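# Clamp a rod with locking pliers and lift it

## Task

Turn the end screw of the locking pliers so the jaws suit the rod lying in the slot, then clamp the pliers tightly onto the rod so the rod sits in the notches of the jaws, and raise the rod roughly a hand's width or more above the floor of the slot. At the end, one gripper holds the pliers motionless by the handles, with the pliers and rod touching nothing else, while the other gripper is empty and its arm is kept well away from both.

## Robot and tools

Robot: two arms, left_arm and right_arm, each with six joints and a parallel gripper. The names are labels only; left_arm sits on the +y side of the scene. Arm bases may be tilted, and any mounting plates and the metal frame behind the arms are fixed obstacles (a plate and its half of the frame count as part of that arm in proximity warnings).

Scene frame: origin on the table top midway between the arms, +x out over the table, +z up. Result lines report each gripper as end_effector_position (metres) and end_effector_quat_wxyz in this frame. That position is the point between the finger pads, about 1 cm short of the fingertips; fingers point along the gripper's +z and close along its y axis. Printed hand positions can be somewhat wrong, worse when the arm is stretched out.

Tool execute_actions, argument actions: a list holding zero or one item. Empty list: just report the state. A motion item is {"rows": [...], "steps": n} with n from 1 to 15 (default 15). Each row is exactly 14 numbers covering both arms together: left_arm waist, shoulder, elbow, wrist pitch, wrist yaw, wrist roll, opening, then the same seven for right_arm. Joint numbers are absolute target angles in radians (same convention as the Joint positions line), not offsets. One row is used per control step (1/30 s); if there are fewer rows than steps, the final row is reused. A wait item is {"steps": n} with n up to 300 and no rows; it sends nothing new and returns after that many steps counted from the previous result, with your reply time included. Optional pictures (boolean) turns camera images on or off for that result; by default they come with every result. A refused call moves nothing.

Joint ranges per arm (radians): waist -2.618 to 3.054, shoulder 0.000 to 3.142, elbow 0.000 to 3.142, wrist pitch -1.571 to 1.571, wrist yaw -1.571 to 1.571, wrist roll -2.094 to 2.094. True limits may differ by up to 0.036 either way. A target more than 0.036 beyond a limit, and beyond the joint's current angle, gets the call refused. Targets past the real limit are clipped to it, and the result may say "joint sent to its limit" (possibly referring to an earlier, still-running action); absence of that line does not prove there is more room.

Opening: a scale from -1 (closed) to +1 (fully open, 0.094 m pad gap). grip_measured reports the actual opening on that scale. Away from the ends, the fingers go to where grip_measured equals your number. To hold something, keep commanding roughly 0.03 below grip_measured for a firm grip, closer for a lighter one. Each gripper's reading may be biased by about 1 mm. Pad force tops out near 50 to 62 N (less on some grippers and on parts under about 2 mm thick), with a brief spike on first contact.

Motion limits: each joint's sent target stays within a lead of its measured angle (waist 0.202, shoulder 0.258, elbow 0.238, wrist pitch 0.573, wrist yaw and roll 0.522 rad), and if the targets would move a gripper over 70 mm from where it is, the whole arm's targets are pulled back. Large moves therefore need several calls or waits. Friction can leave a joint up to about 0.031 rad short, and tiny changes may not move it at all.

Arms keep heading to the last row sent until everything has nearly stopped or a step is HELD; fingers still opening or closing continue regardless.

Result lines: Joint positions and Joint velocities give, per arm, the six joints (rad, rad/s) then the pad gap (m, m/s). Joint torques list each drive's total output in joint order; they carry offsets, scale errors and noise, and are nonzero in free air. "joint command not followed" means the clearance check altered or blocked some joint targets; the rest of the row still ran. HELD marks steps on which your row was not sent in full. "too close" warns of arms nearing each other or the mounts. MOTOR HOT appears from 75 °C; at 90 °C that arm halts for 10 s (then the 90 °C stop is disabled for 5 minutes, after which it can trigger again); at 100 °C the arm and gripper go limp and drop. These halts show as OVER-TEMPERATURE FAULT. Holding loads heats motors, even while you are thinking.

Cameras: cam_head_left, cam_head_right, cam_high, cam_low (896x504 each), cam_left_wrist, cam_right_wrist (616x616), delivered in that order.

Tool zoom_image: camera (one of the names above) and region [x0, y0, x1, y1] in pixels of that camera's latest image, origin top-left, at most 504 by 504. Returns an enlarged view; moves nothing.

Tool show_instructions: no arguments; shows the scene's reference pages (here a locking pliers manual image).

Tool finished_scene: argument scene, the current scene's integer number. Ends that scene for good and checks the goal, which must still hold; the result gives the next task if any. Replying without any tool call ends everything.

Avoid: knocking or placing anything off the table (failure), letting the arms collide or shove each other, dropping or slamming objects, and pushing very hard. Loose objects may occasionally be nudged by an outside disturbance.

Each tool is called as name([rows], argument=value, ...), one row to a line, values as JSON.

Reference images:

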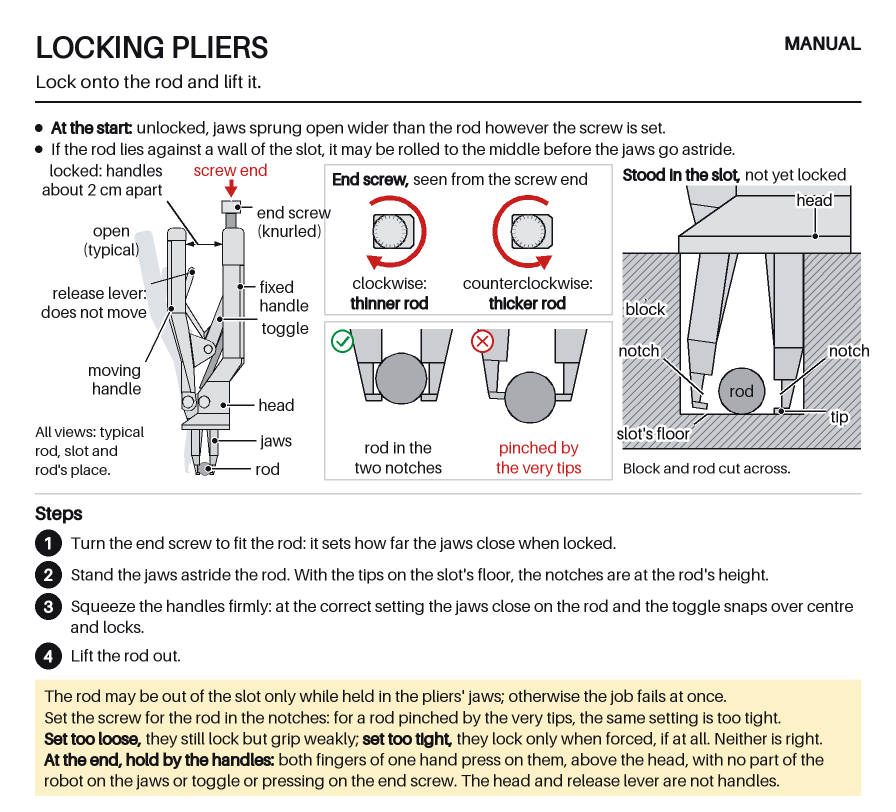

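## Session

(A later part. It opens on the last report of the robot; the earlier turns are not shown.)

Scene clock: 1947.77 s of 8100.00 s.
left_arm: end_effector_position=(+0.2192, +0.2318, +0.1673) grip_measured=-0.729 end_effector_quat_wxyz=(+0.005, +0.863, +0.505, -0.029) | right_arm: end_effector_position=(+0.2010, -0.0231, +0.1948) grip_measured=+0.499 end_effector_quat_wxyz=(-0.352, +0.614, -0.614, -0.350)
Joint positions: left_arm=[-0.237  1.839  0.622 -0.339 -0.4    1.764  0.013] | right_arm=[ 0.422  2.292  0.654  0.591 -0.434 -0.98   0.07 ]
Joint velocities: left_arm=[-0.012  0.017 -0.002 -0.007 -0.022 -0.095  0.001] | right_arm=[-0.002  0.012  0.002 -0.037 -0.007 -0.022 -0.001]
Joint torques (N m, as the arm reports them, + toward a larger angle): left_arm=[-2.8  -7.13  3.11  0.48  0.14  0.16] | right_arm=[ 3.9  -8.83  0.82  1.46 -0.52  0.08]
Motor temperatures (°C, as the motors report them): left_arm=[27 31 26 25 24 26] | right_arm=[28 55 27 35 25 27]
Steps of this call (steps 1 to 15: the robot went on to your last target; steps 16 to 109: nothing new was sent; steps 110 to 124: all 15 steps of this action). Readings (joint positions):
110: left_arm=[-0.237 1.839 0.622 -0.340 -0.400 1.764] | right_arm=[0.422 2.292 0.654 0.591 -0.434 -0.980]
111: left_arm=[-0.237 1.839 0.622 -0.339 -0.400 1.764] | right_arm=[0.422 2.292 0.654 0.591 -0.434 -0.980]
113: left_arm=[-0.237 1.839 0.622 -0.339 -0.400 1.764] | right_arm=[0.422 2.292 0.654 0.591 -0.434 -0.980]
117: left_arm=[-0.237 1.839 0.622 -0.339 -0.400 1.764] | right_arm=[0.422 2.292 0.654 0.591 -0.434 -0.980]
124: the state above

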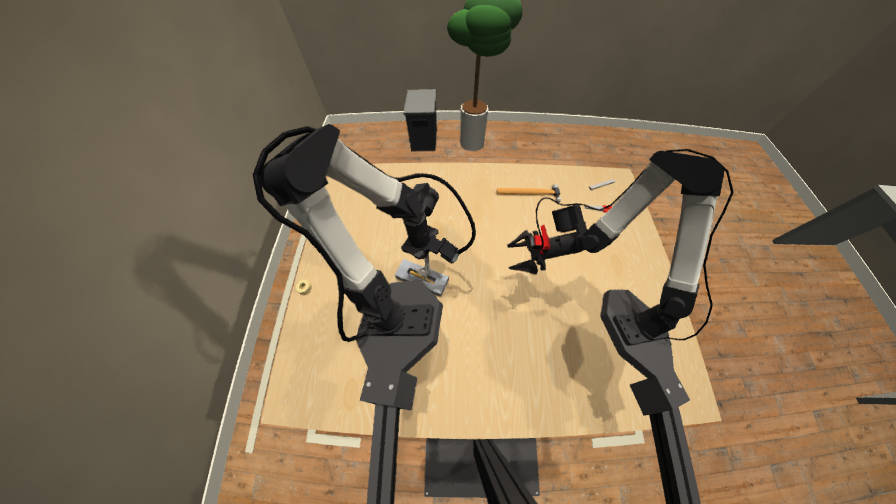

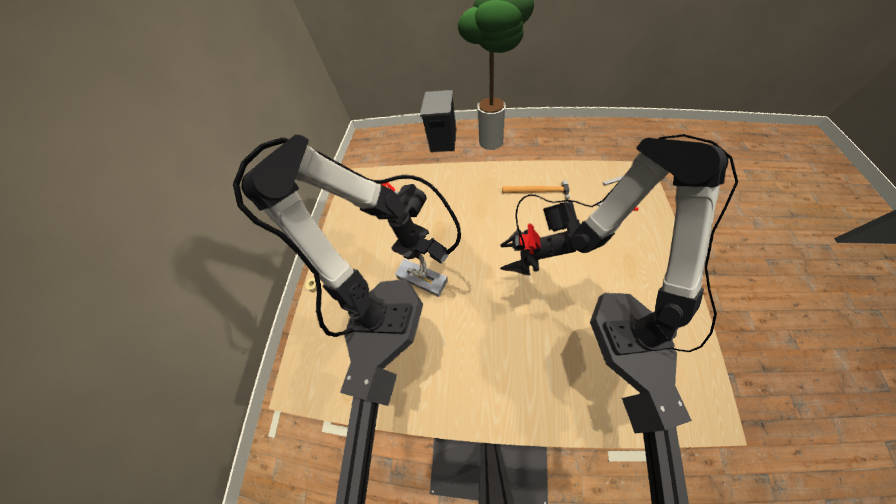

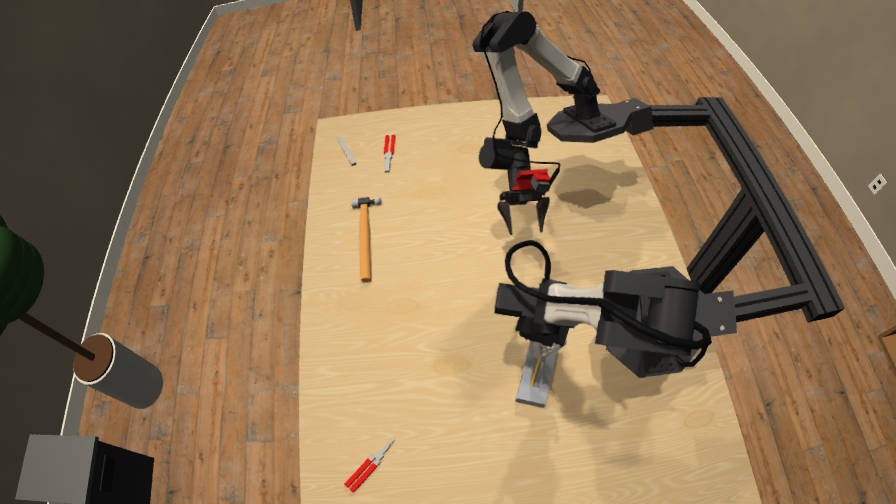

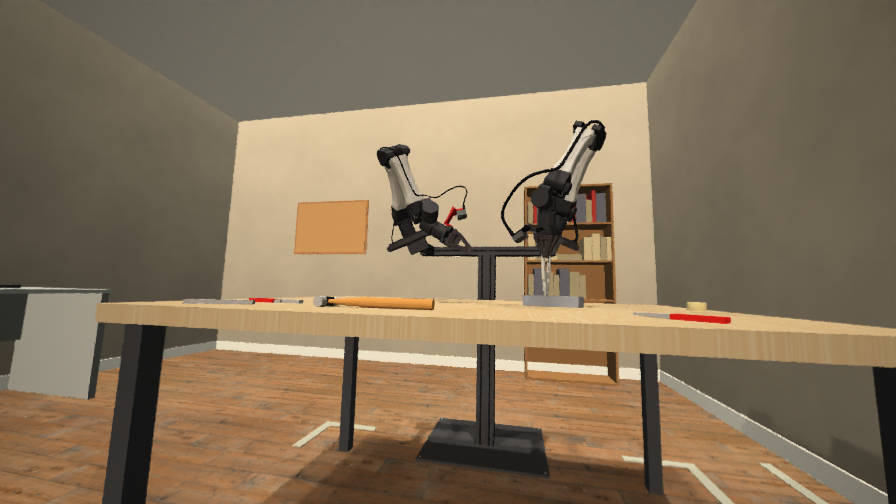

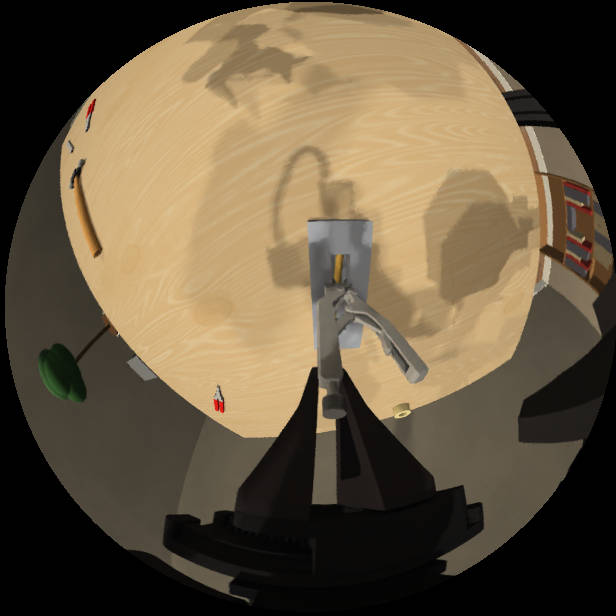

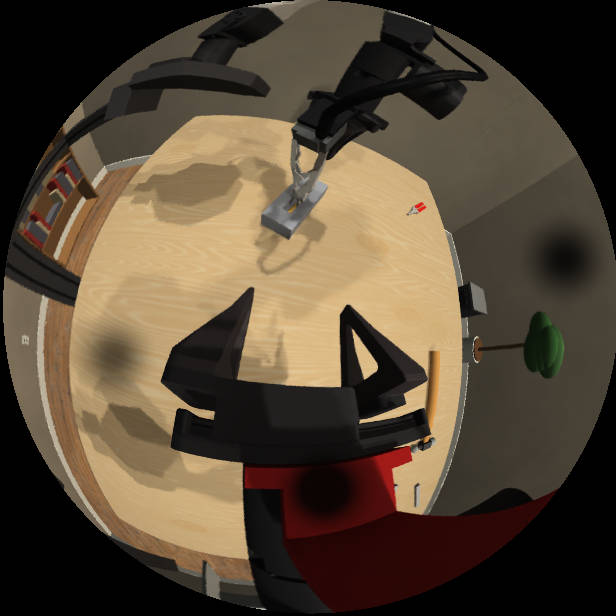

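execute_actions([
  {"rows": [[-0.23,1.86,0.6,-0.312,-0.398,1.77,-0.745,0.425,2.283,0.63,0.6,-0.44,-0.98,0.5],[-0.228,1.864,0.596,-0.306,-0.398,1.772,-0.745,0.425,2.283,0.63,0.6,-0.44,-0.98,0.5],[-0.226,1.867,0.593,-0.30,-0.398,1.774,-0.745,0.425,2.283,0.63,0.6,-0.44,-0.98,0.5],[-0.224,1.87,0.593,-0.294,-0.398,1.776,-0.745,0.425,2.283,0.63,0.6,-0.44,-0.98,0.5],[-0.222,1.873,0.593,-0.288,-0.398,1.778,-0.745,0.425,2.283,0.63,0.6,-0.44,-0.98,0.5],[-0.22,1.876,0.593,-0.282,-0.398,1.78,-0.745,0.425,2.283,0.63,0.6,-0.44,-0.98,0.5],[-0.218,1.879,0.593,-0.277,-0.398,1.78,-0.745,0.425,2.283,0.63,0.6,-0.44,-0.98,0.5],[-0.216,1.882,0.593,-0.272,-0.398,1.78,-0.745,0.425,2.283,0.63,0.6,-0.44,-0.98,0.5]], "steps": 15},
])

zoom_image(camera="cam_left_wrist", region=[290, 220, 390, 320])

Scene clock: 1961.87 s of 8100.00 s.
left_arm: end_effector_position=(+0.2182, +0.2306, +0.1591) grip_measured=-0.729 end_effector_quat_wxyz=(+0.006, +0.862, +0.506, -0.028) | right_arm: end_effector_position=(+0.2010, -0.0231, +0.1948) grip_measured=+0.499 end_effector_quat_wxyz=(-0.352, +0.614, -0.614, -0.350)
Joint positions: left_arm=[-0.227  1.87   0.61  -0.29  -0.4    1.773  0.013] | right_arm=[ 0.422  2.292  0.654  0.591 -0.434 -0.98   0.07 ]
Joint velocities: left_arm=[-0.002 -0.017 -0.002  0.051 -0.037  0.007  0.   ] | right_arm=[ 0.022 -0.007  0.002  0.066 -0.066  0.022  0.   ]
Joint torques (N m, as the arm reports them, + toward a larger angle): left_arm=[-2.52 -6.61  1.95  0.45  0.14  0.15] | right_arm=[ 3.74 -8.96  0.86  1.43 -0.53  0.01]
Motor temperatures (°C, as the motors report them): left_arm=[27 31 26 25 24 26] | right_arm=[28 55 27 35 25 27]
Steps of this call (steps 1 to 15: the robot went on to your last target; steps 16 to 408: nothing new was sent; steps 409 to 423: all 15 steps of this action). Readings (joint positions):
409: left_arm=[-0.237 1.840 0.622 -0.339 -0.400 1.764] | right_arm=[0.422 2.292 0.654 0.591 -0.434 -0.980]
410: left_arm=[-0.237 1.843 0.621 -0.336 -0.400 1.765] | right_arm=[0.422 2.292 0.654 0.591 -0.434 -0.980]
412: left_arm=[-0.237 1.849 0.616 -0.324 -0.400 1.766] | right_arm=[0.422 2.292 0.654 0.591 -0.434 -0.980]
416: left_arm=[-0.234 1.864 0.611 -0.303 -0.400 1.771] | right_arm=[0.422 2.292 0.654 0.591 -0.434 -0.980]
423: the state above

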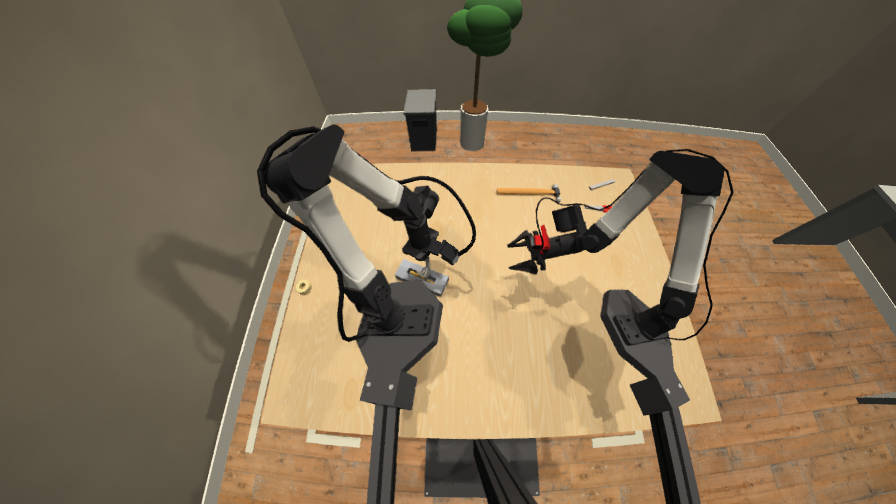

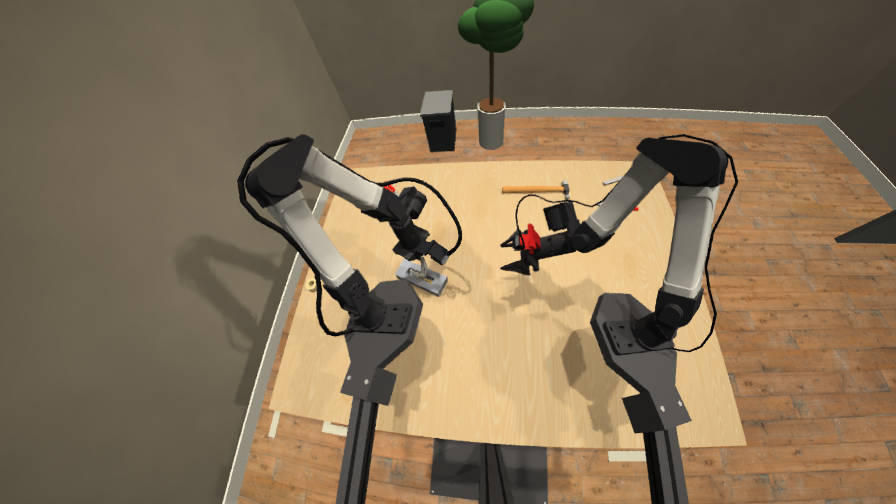

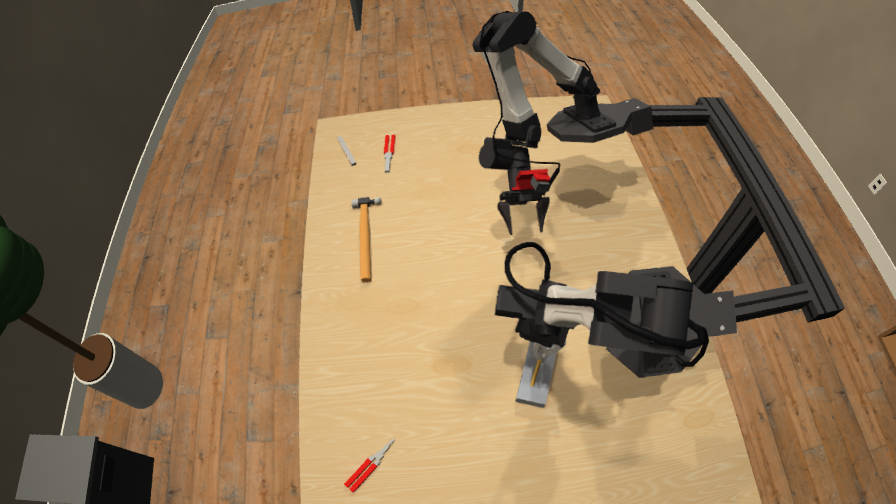

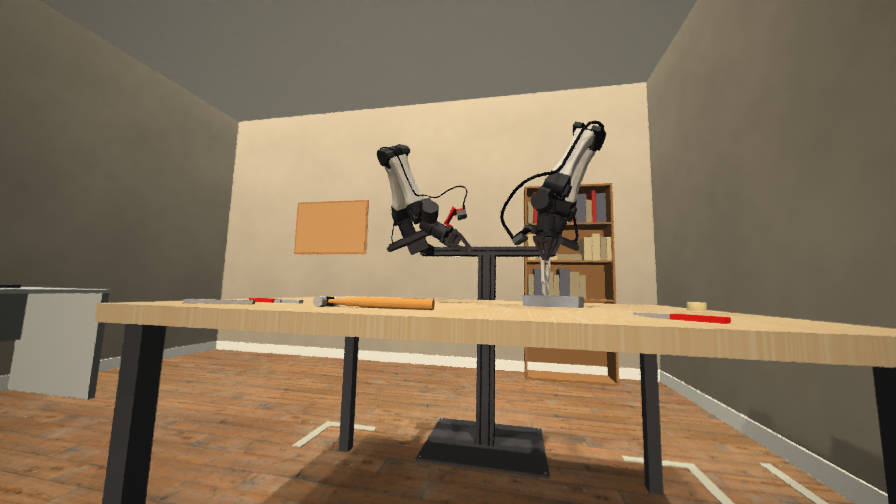

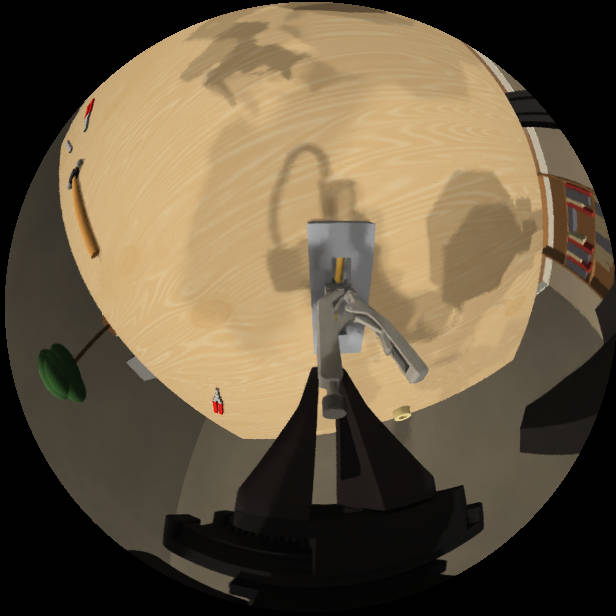

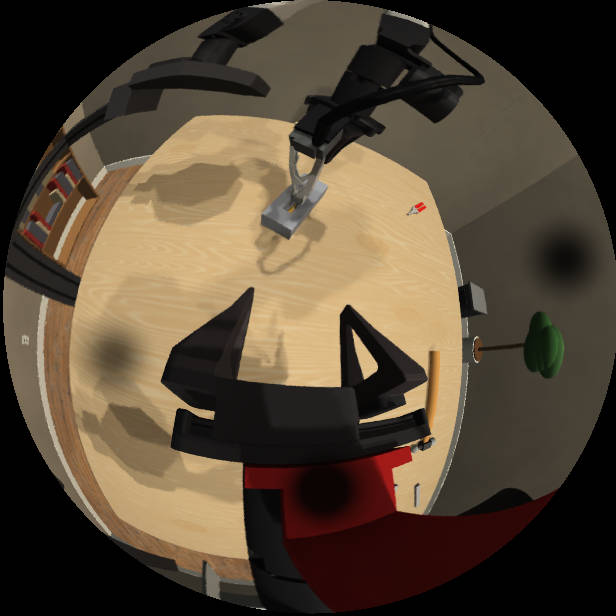

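Region (290, 220, 390, 320) of cam_left_wrist's 616x616 image, scaled by 5.040, with more detail than that image has.

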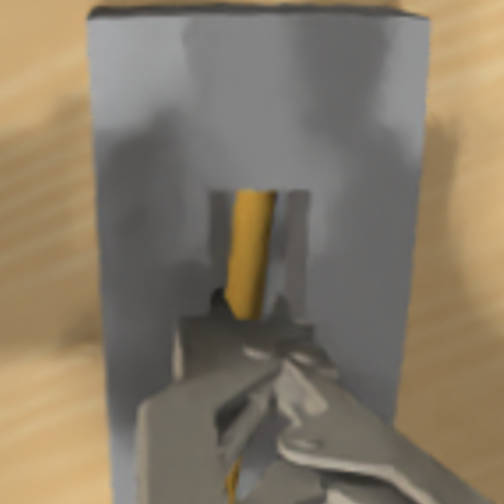

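execute_actions([
  {"rows": [[-0.212,1.89,0.6,-0.268,-0.398,1.785,-0.745,0.425,2.283,0.63,0.6,-0.44,-0.98,0.5],[-0.208,1.894,0.6,-0.263,-0.398,1.785,-0.745,0.425,2.283,0.63,0.6,-0.44,-0.98,0.5],[-0.204,1.897,0.6,-0.258,-0.398,1.788,-0.745,0.425,2.283,0.63,0.6,-0.44,-0.98,0.5],[-0.20,1.897,0.6,-0.255,-0.398,1.79,-0.745,0.425,2.283,0.63,0.6,-0.44,-0.98,0.5],[-0.196,1.897,0.6,-0.252,-0.398,1.794,-0.745,0.425,2.283,0.63,0.6,-0.44,-0.98,0.5],[-0.192,1.897,0.6,-0.25,-0.398,1.798,-0.745,0.425,2.283,0.63,0.6,-0.44,-0.98,0.5],[-0.188,1.897,0.6,-0.248,-0.398,1.802,-0.745,0.425,2.283,0.63,0.6,-0.44,-0.98,0.5],[-0.186,1.897,0.6,-0.246,-0.398,1.804,-0.745,0.425,2.283,0.63,0.6,-0.44,-0.98,0.5]], "steps": 15},
])

zoom_image(camera="cam_left_wrist", region=[290, 220, 390, 320])

zoom_image(camera="cam_low", region=[500, 215, 610, 315])

Scene clock: 1972.00 s of 8100.00 s.
left_arm: end_effector_position=(+0.2204, +0.2353, +0.1532) grip_measured=-0.729 end_effector_quat_wxyz=(+0.005, +0.860, +0.510, -0.028) | right_arm: end_effector_position=(+0.2010, -0.0231, +0.1948) grip_measured=+0.499 end_effector_quat_wxyz=(-0.352, +0.614, -0.614, -0.350)
Joint positions: left_arm=[-0.197  1.885  0.61  -0.264 -0.4    1.796  0.013] | right_arm=[ 0.422  2.292  0.654  0.591 -0.434 -0.98   0.07 ]
Joint velocities: left_arm=[-0.002 -0.017  0.002 -0.051  0.007 -0.022 -0.002] | right_arm=[ 0.002 -0.017  0.012 -0.007 -0.095 -0.022 -0.001]
Joint torques (N m, as the arm reports them, + toward a larger angle): left_arm=[-2.52 -6.8   2.39  0.44  0.14  0.16] | right_arm=[ 3.89 -8.88  0.96  1.46 -0.52  0.08]
Motor temperatures (°C, as the motors report them): left_arm=[27 31 26 25 24 26] | right_arm=[28 55 27 35 25 27]
Steps of this call (steps 1 to 15: the robot went on to your last target; steps 16 to 289: nothing new was sent; steps 290 to 304: all 15 steps of this action). Readings (joint positions):
290: left_arm=[-0.227 1.870 0.610 -0.290 -0.400 1.775] | right_arm=[0.422 2.292 0.654 0.591 -0.434 -0.980]
291: left_arm=[-0.226 1.873 0.610 -0.287 -0.400 1.776] | right_arm=[0.422 2.292 0.654 0.591 -0.434 -0.980]
293: left_arm=[-0.220 1.880 0.610 -0.280 -0.400 1.778] | right_arm=[0.422 2.292 0.654 0.591 -0.434 -0.980]
297: left_arm=[-0.203 1.885 0.610 -0.268 -0.400 1.787] | right_arm=[0.422 2.292 0.654 0.591 -0.434 -0.980]
304: the state above

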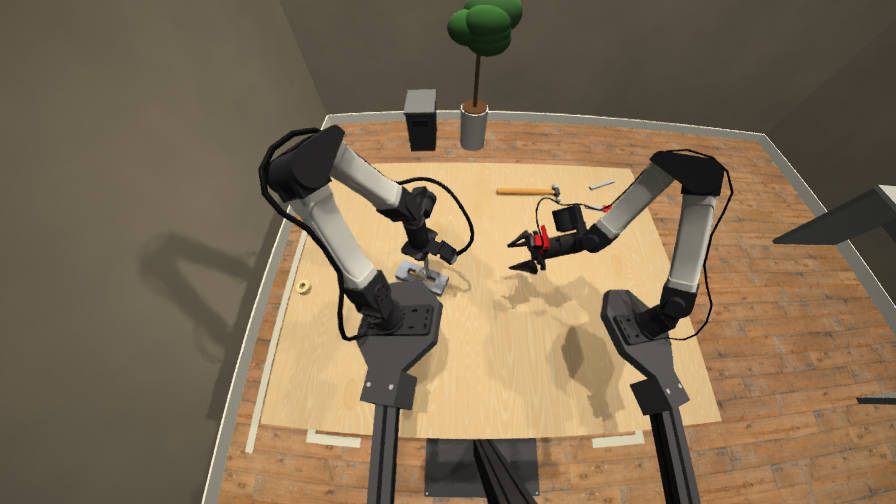

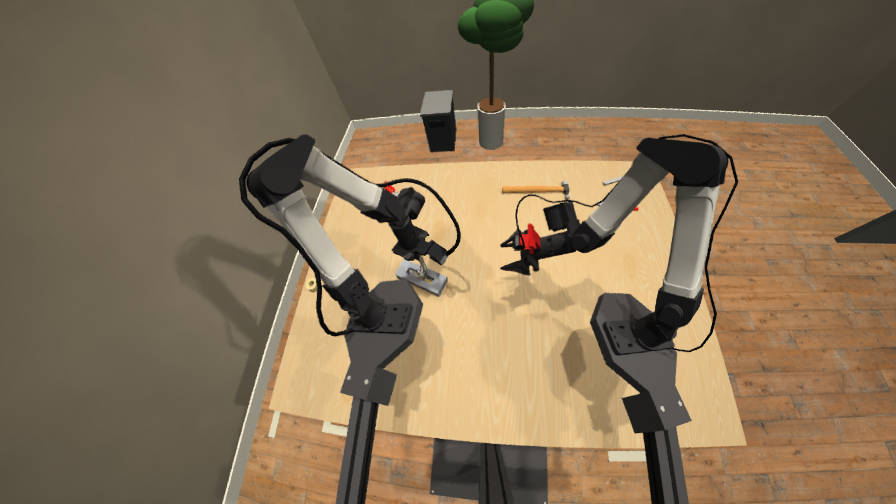

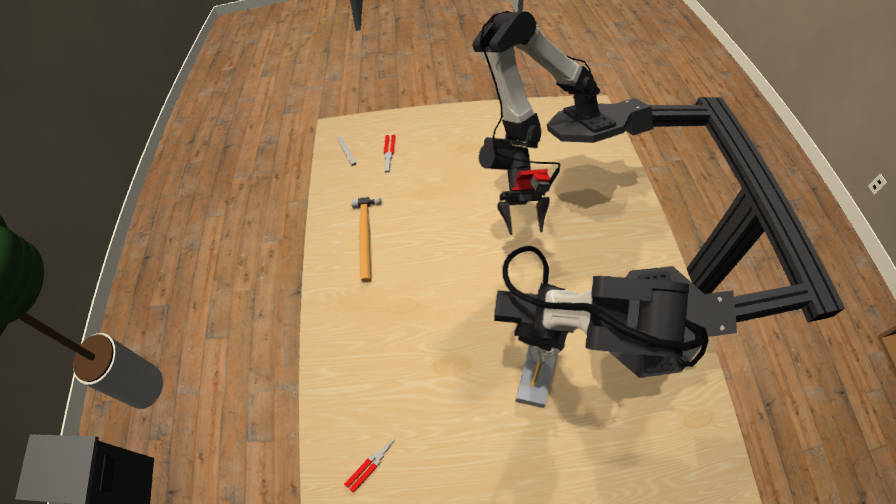

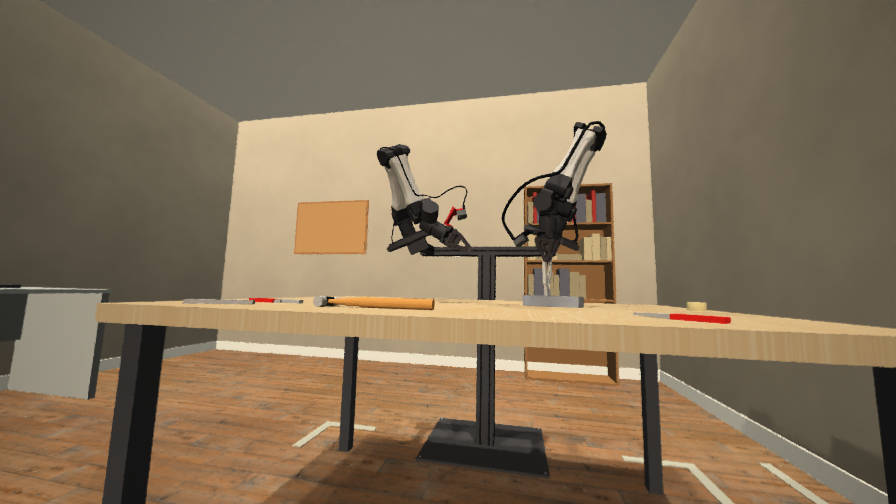

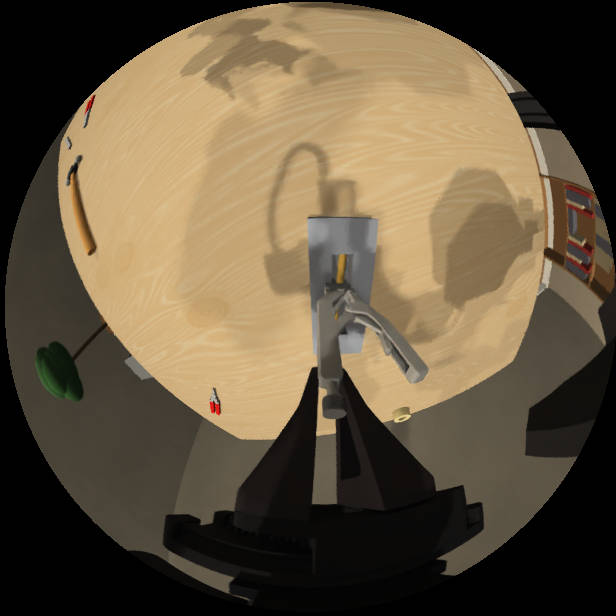

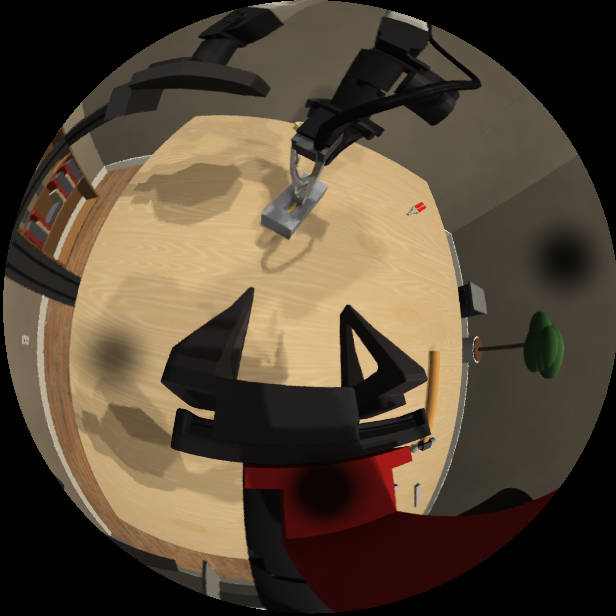

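Region (290, 220, 390, 320) of cam_left_wrist's 616x616 image, scaled by 5.040, with more detail than that image has.

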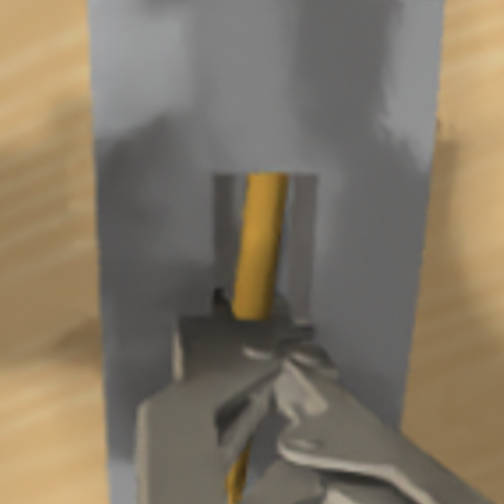

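Region (500, 215, 610, 315) of cam_low's 896x504 image, scaled by 4.582, with more detail than that image has; it fills the top 458 rows of this view, and the rest is white.

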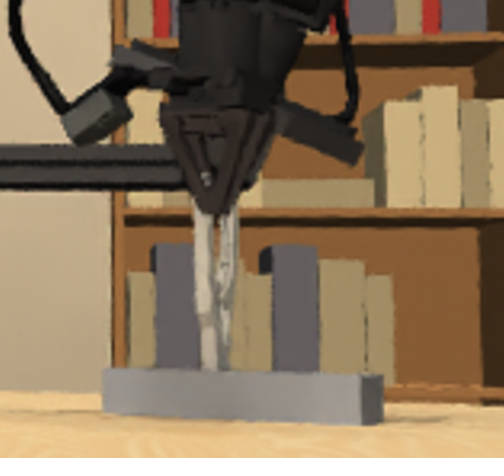

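execute_actions([
  {"rows": [[-0.18,1.89,0.6,-0.248,-0.398,1.81,-0.745,0.425,2.283,0.63,0.6,-0.44,-0.98,0.5],[-0.176,1.89,0.6,-0.246,-0.398,1.812,-0.745,0.425,2.283,0.63,0.6,-0.44,-0.98,0.5],[-0.172,1.89,0.6,-0.244,-0.398,1.816,-0.745,0.425,2.283,0.63,0.6,-0.44,-0.98,0.5],[-0.168,1.89,0.6,-0.242,-0.398,1.82,-0.745,0.425,2.283,0.63,0.6,-0.44,-0.98,0.5],[-0.164,1.89,0.6,-0.24,-0.398,1.824,-0.745,0.425,2.283,0.63,0.6,-0.44,-0.98,0.5]], "steps": 15},
])

zoom_image(camera="cam_low", region=[500, 215, 610, 315])

zoom_image(camera="cam_right_wrist", region=[255, 150, 345, 240])

Scene clock: 1978.73 s of 8100.00 s.
left_arm: end_effector_position=(+0.2206, +0.2371, +0.1523) grip_measured=-0.729 end_effector_quat_wxyz=(+0.004, +0.862, +0.505, -0.029) | right_arm: end_effector_position=(+0.2010, -0.0231, +0.1948) grip_measured=+0.499 end_effector_quat_wxyz=(-0.352, +0.614, -0.614, -0.350)
Joint positions: left_arm=[-0.187  1.885  0.61  -0.263 -0.399  1.815  0.013] | right_arm=[ 0.422  2.292  0.654  0.591 -0.434 -0.98   0.07 ]
Joint velocities: left_arm=[ 0.002 -0.002 -0.007  0.007  0.007  0.037 -0.001] | right_arm=[-0.002  0.012 -0.022  0.007  0.007 -0.022 -0.   ]
Joint torques (N m, as the arm reports them, + toward a larger angle): left_arm=[-1.59 -7.46  2.37  0.49  0.13  0.17] | right_arm=[ 3.89 -8.71  0.78  1.47 -0.5   0.07]
Motor temperatures (°C, as the motors report them): left_arm=[27 31 25 25 24 26] | right_arm=[28 56 27 35 25 27]
Steps of this call (steps 1 to 15: the robot went on to your last target; steps 16 to 187: nothing new was sent; steps 188 to 202: all 15 steps of this action). Readings (joint positions):
188: left_arm=[-0.196 1.885 0.610 -0.264 -0.400 1.799] | right_arm=[0.422 2.292 0.654 0.591 -0.434 -0.980]
189: left_arm=[-0.194 1.885 0.610 -0.263 -0.400 1.800] | right_arm=[0.422 2.292 0.654 0.591 -0.434 -0.980]
191: left_arm=[-0.189 1.885 0.610 -0.263 -0.400 1.804] | right_arm=[0.422 2.292 0.654 0.591 -0.434 -0.980]
195: left_arm=[-0.187 1.885 0.610 -0.263 -0.399 1.812] | right_arm=[0.422 2.292 0.654 0.591 -0.434 -0.980]
202: the state above

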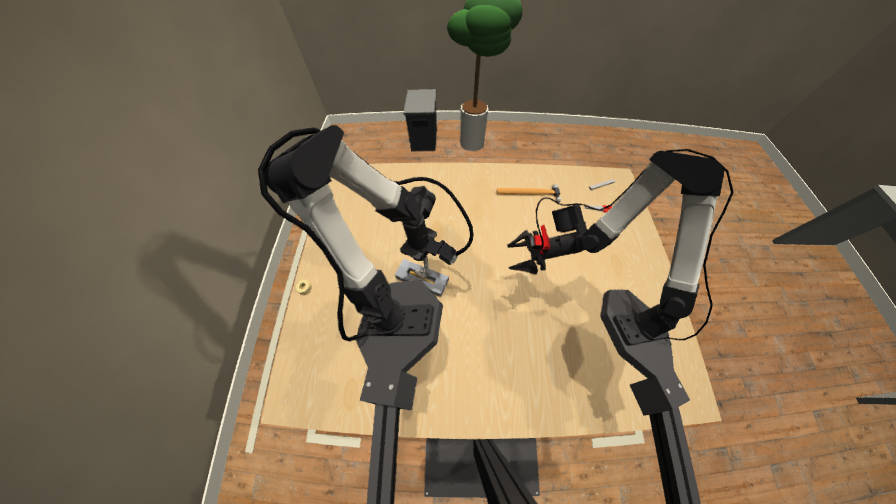

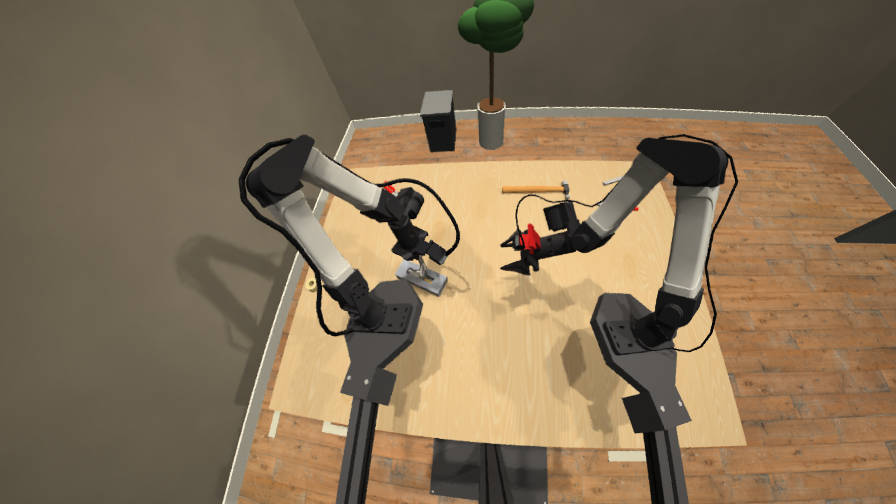

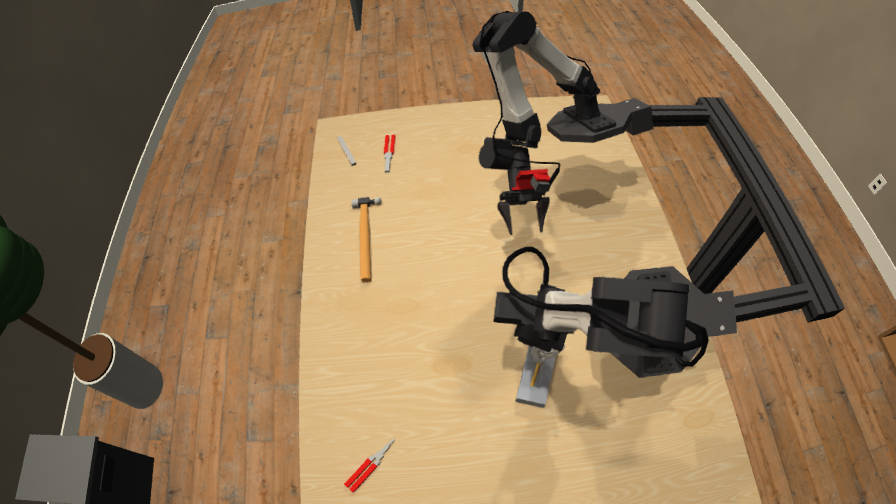

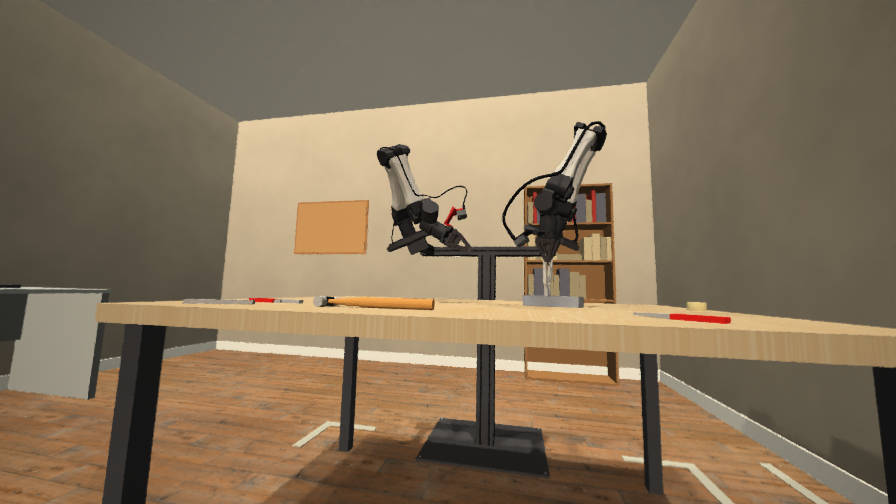

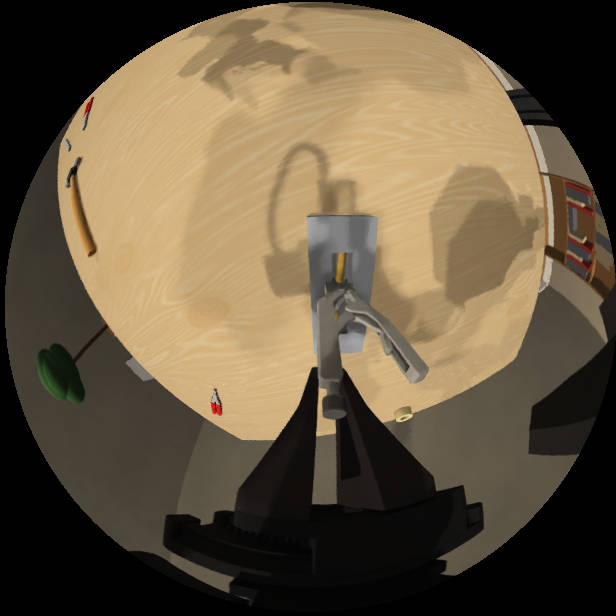

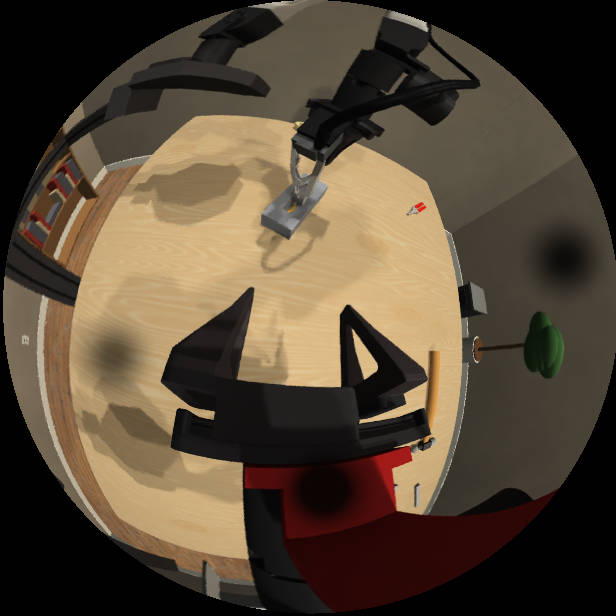

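Region (500, 215, 610, 315) of cam_low's 896x504 image, scaled by 4.582, with more detail than that image has; it fills the top 458 rows of this view, and the rest is white.

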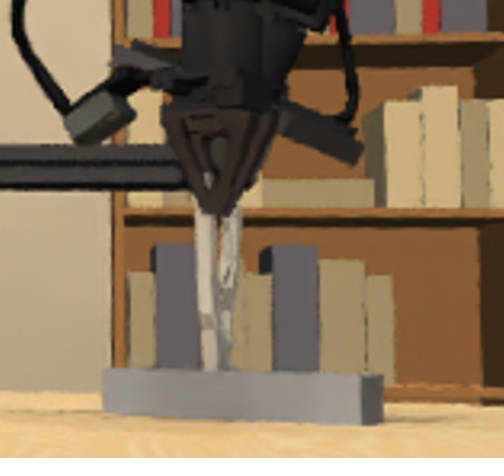

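Region (255, 150, 345, 240) of cam_right_wrist's 616x616 image, scaled by 5.600, with more detail than that image has.

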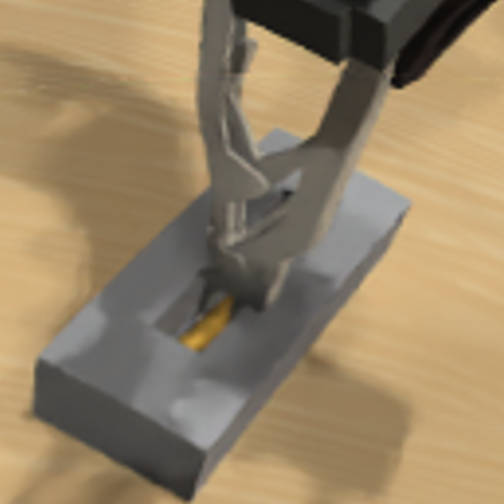

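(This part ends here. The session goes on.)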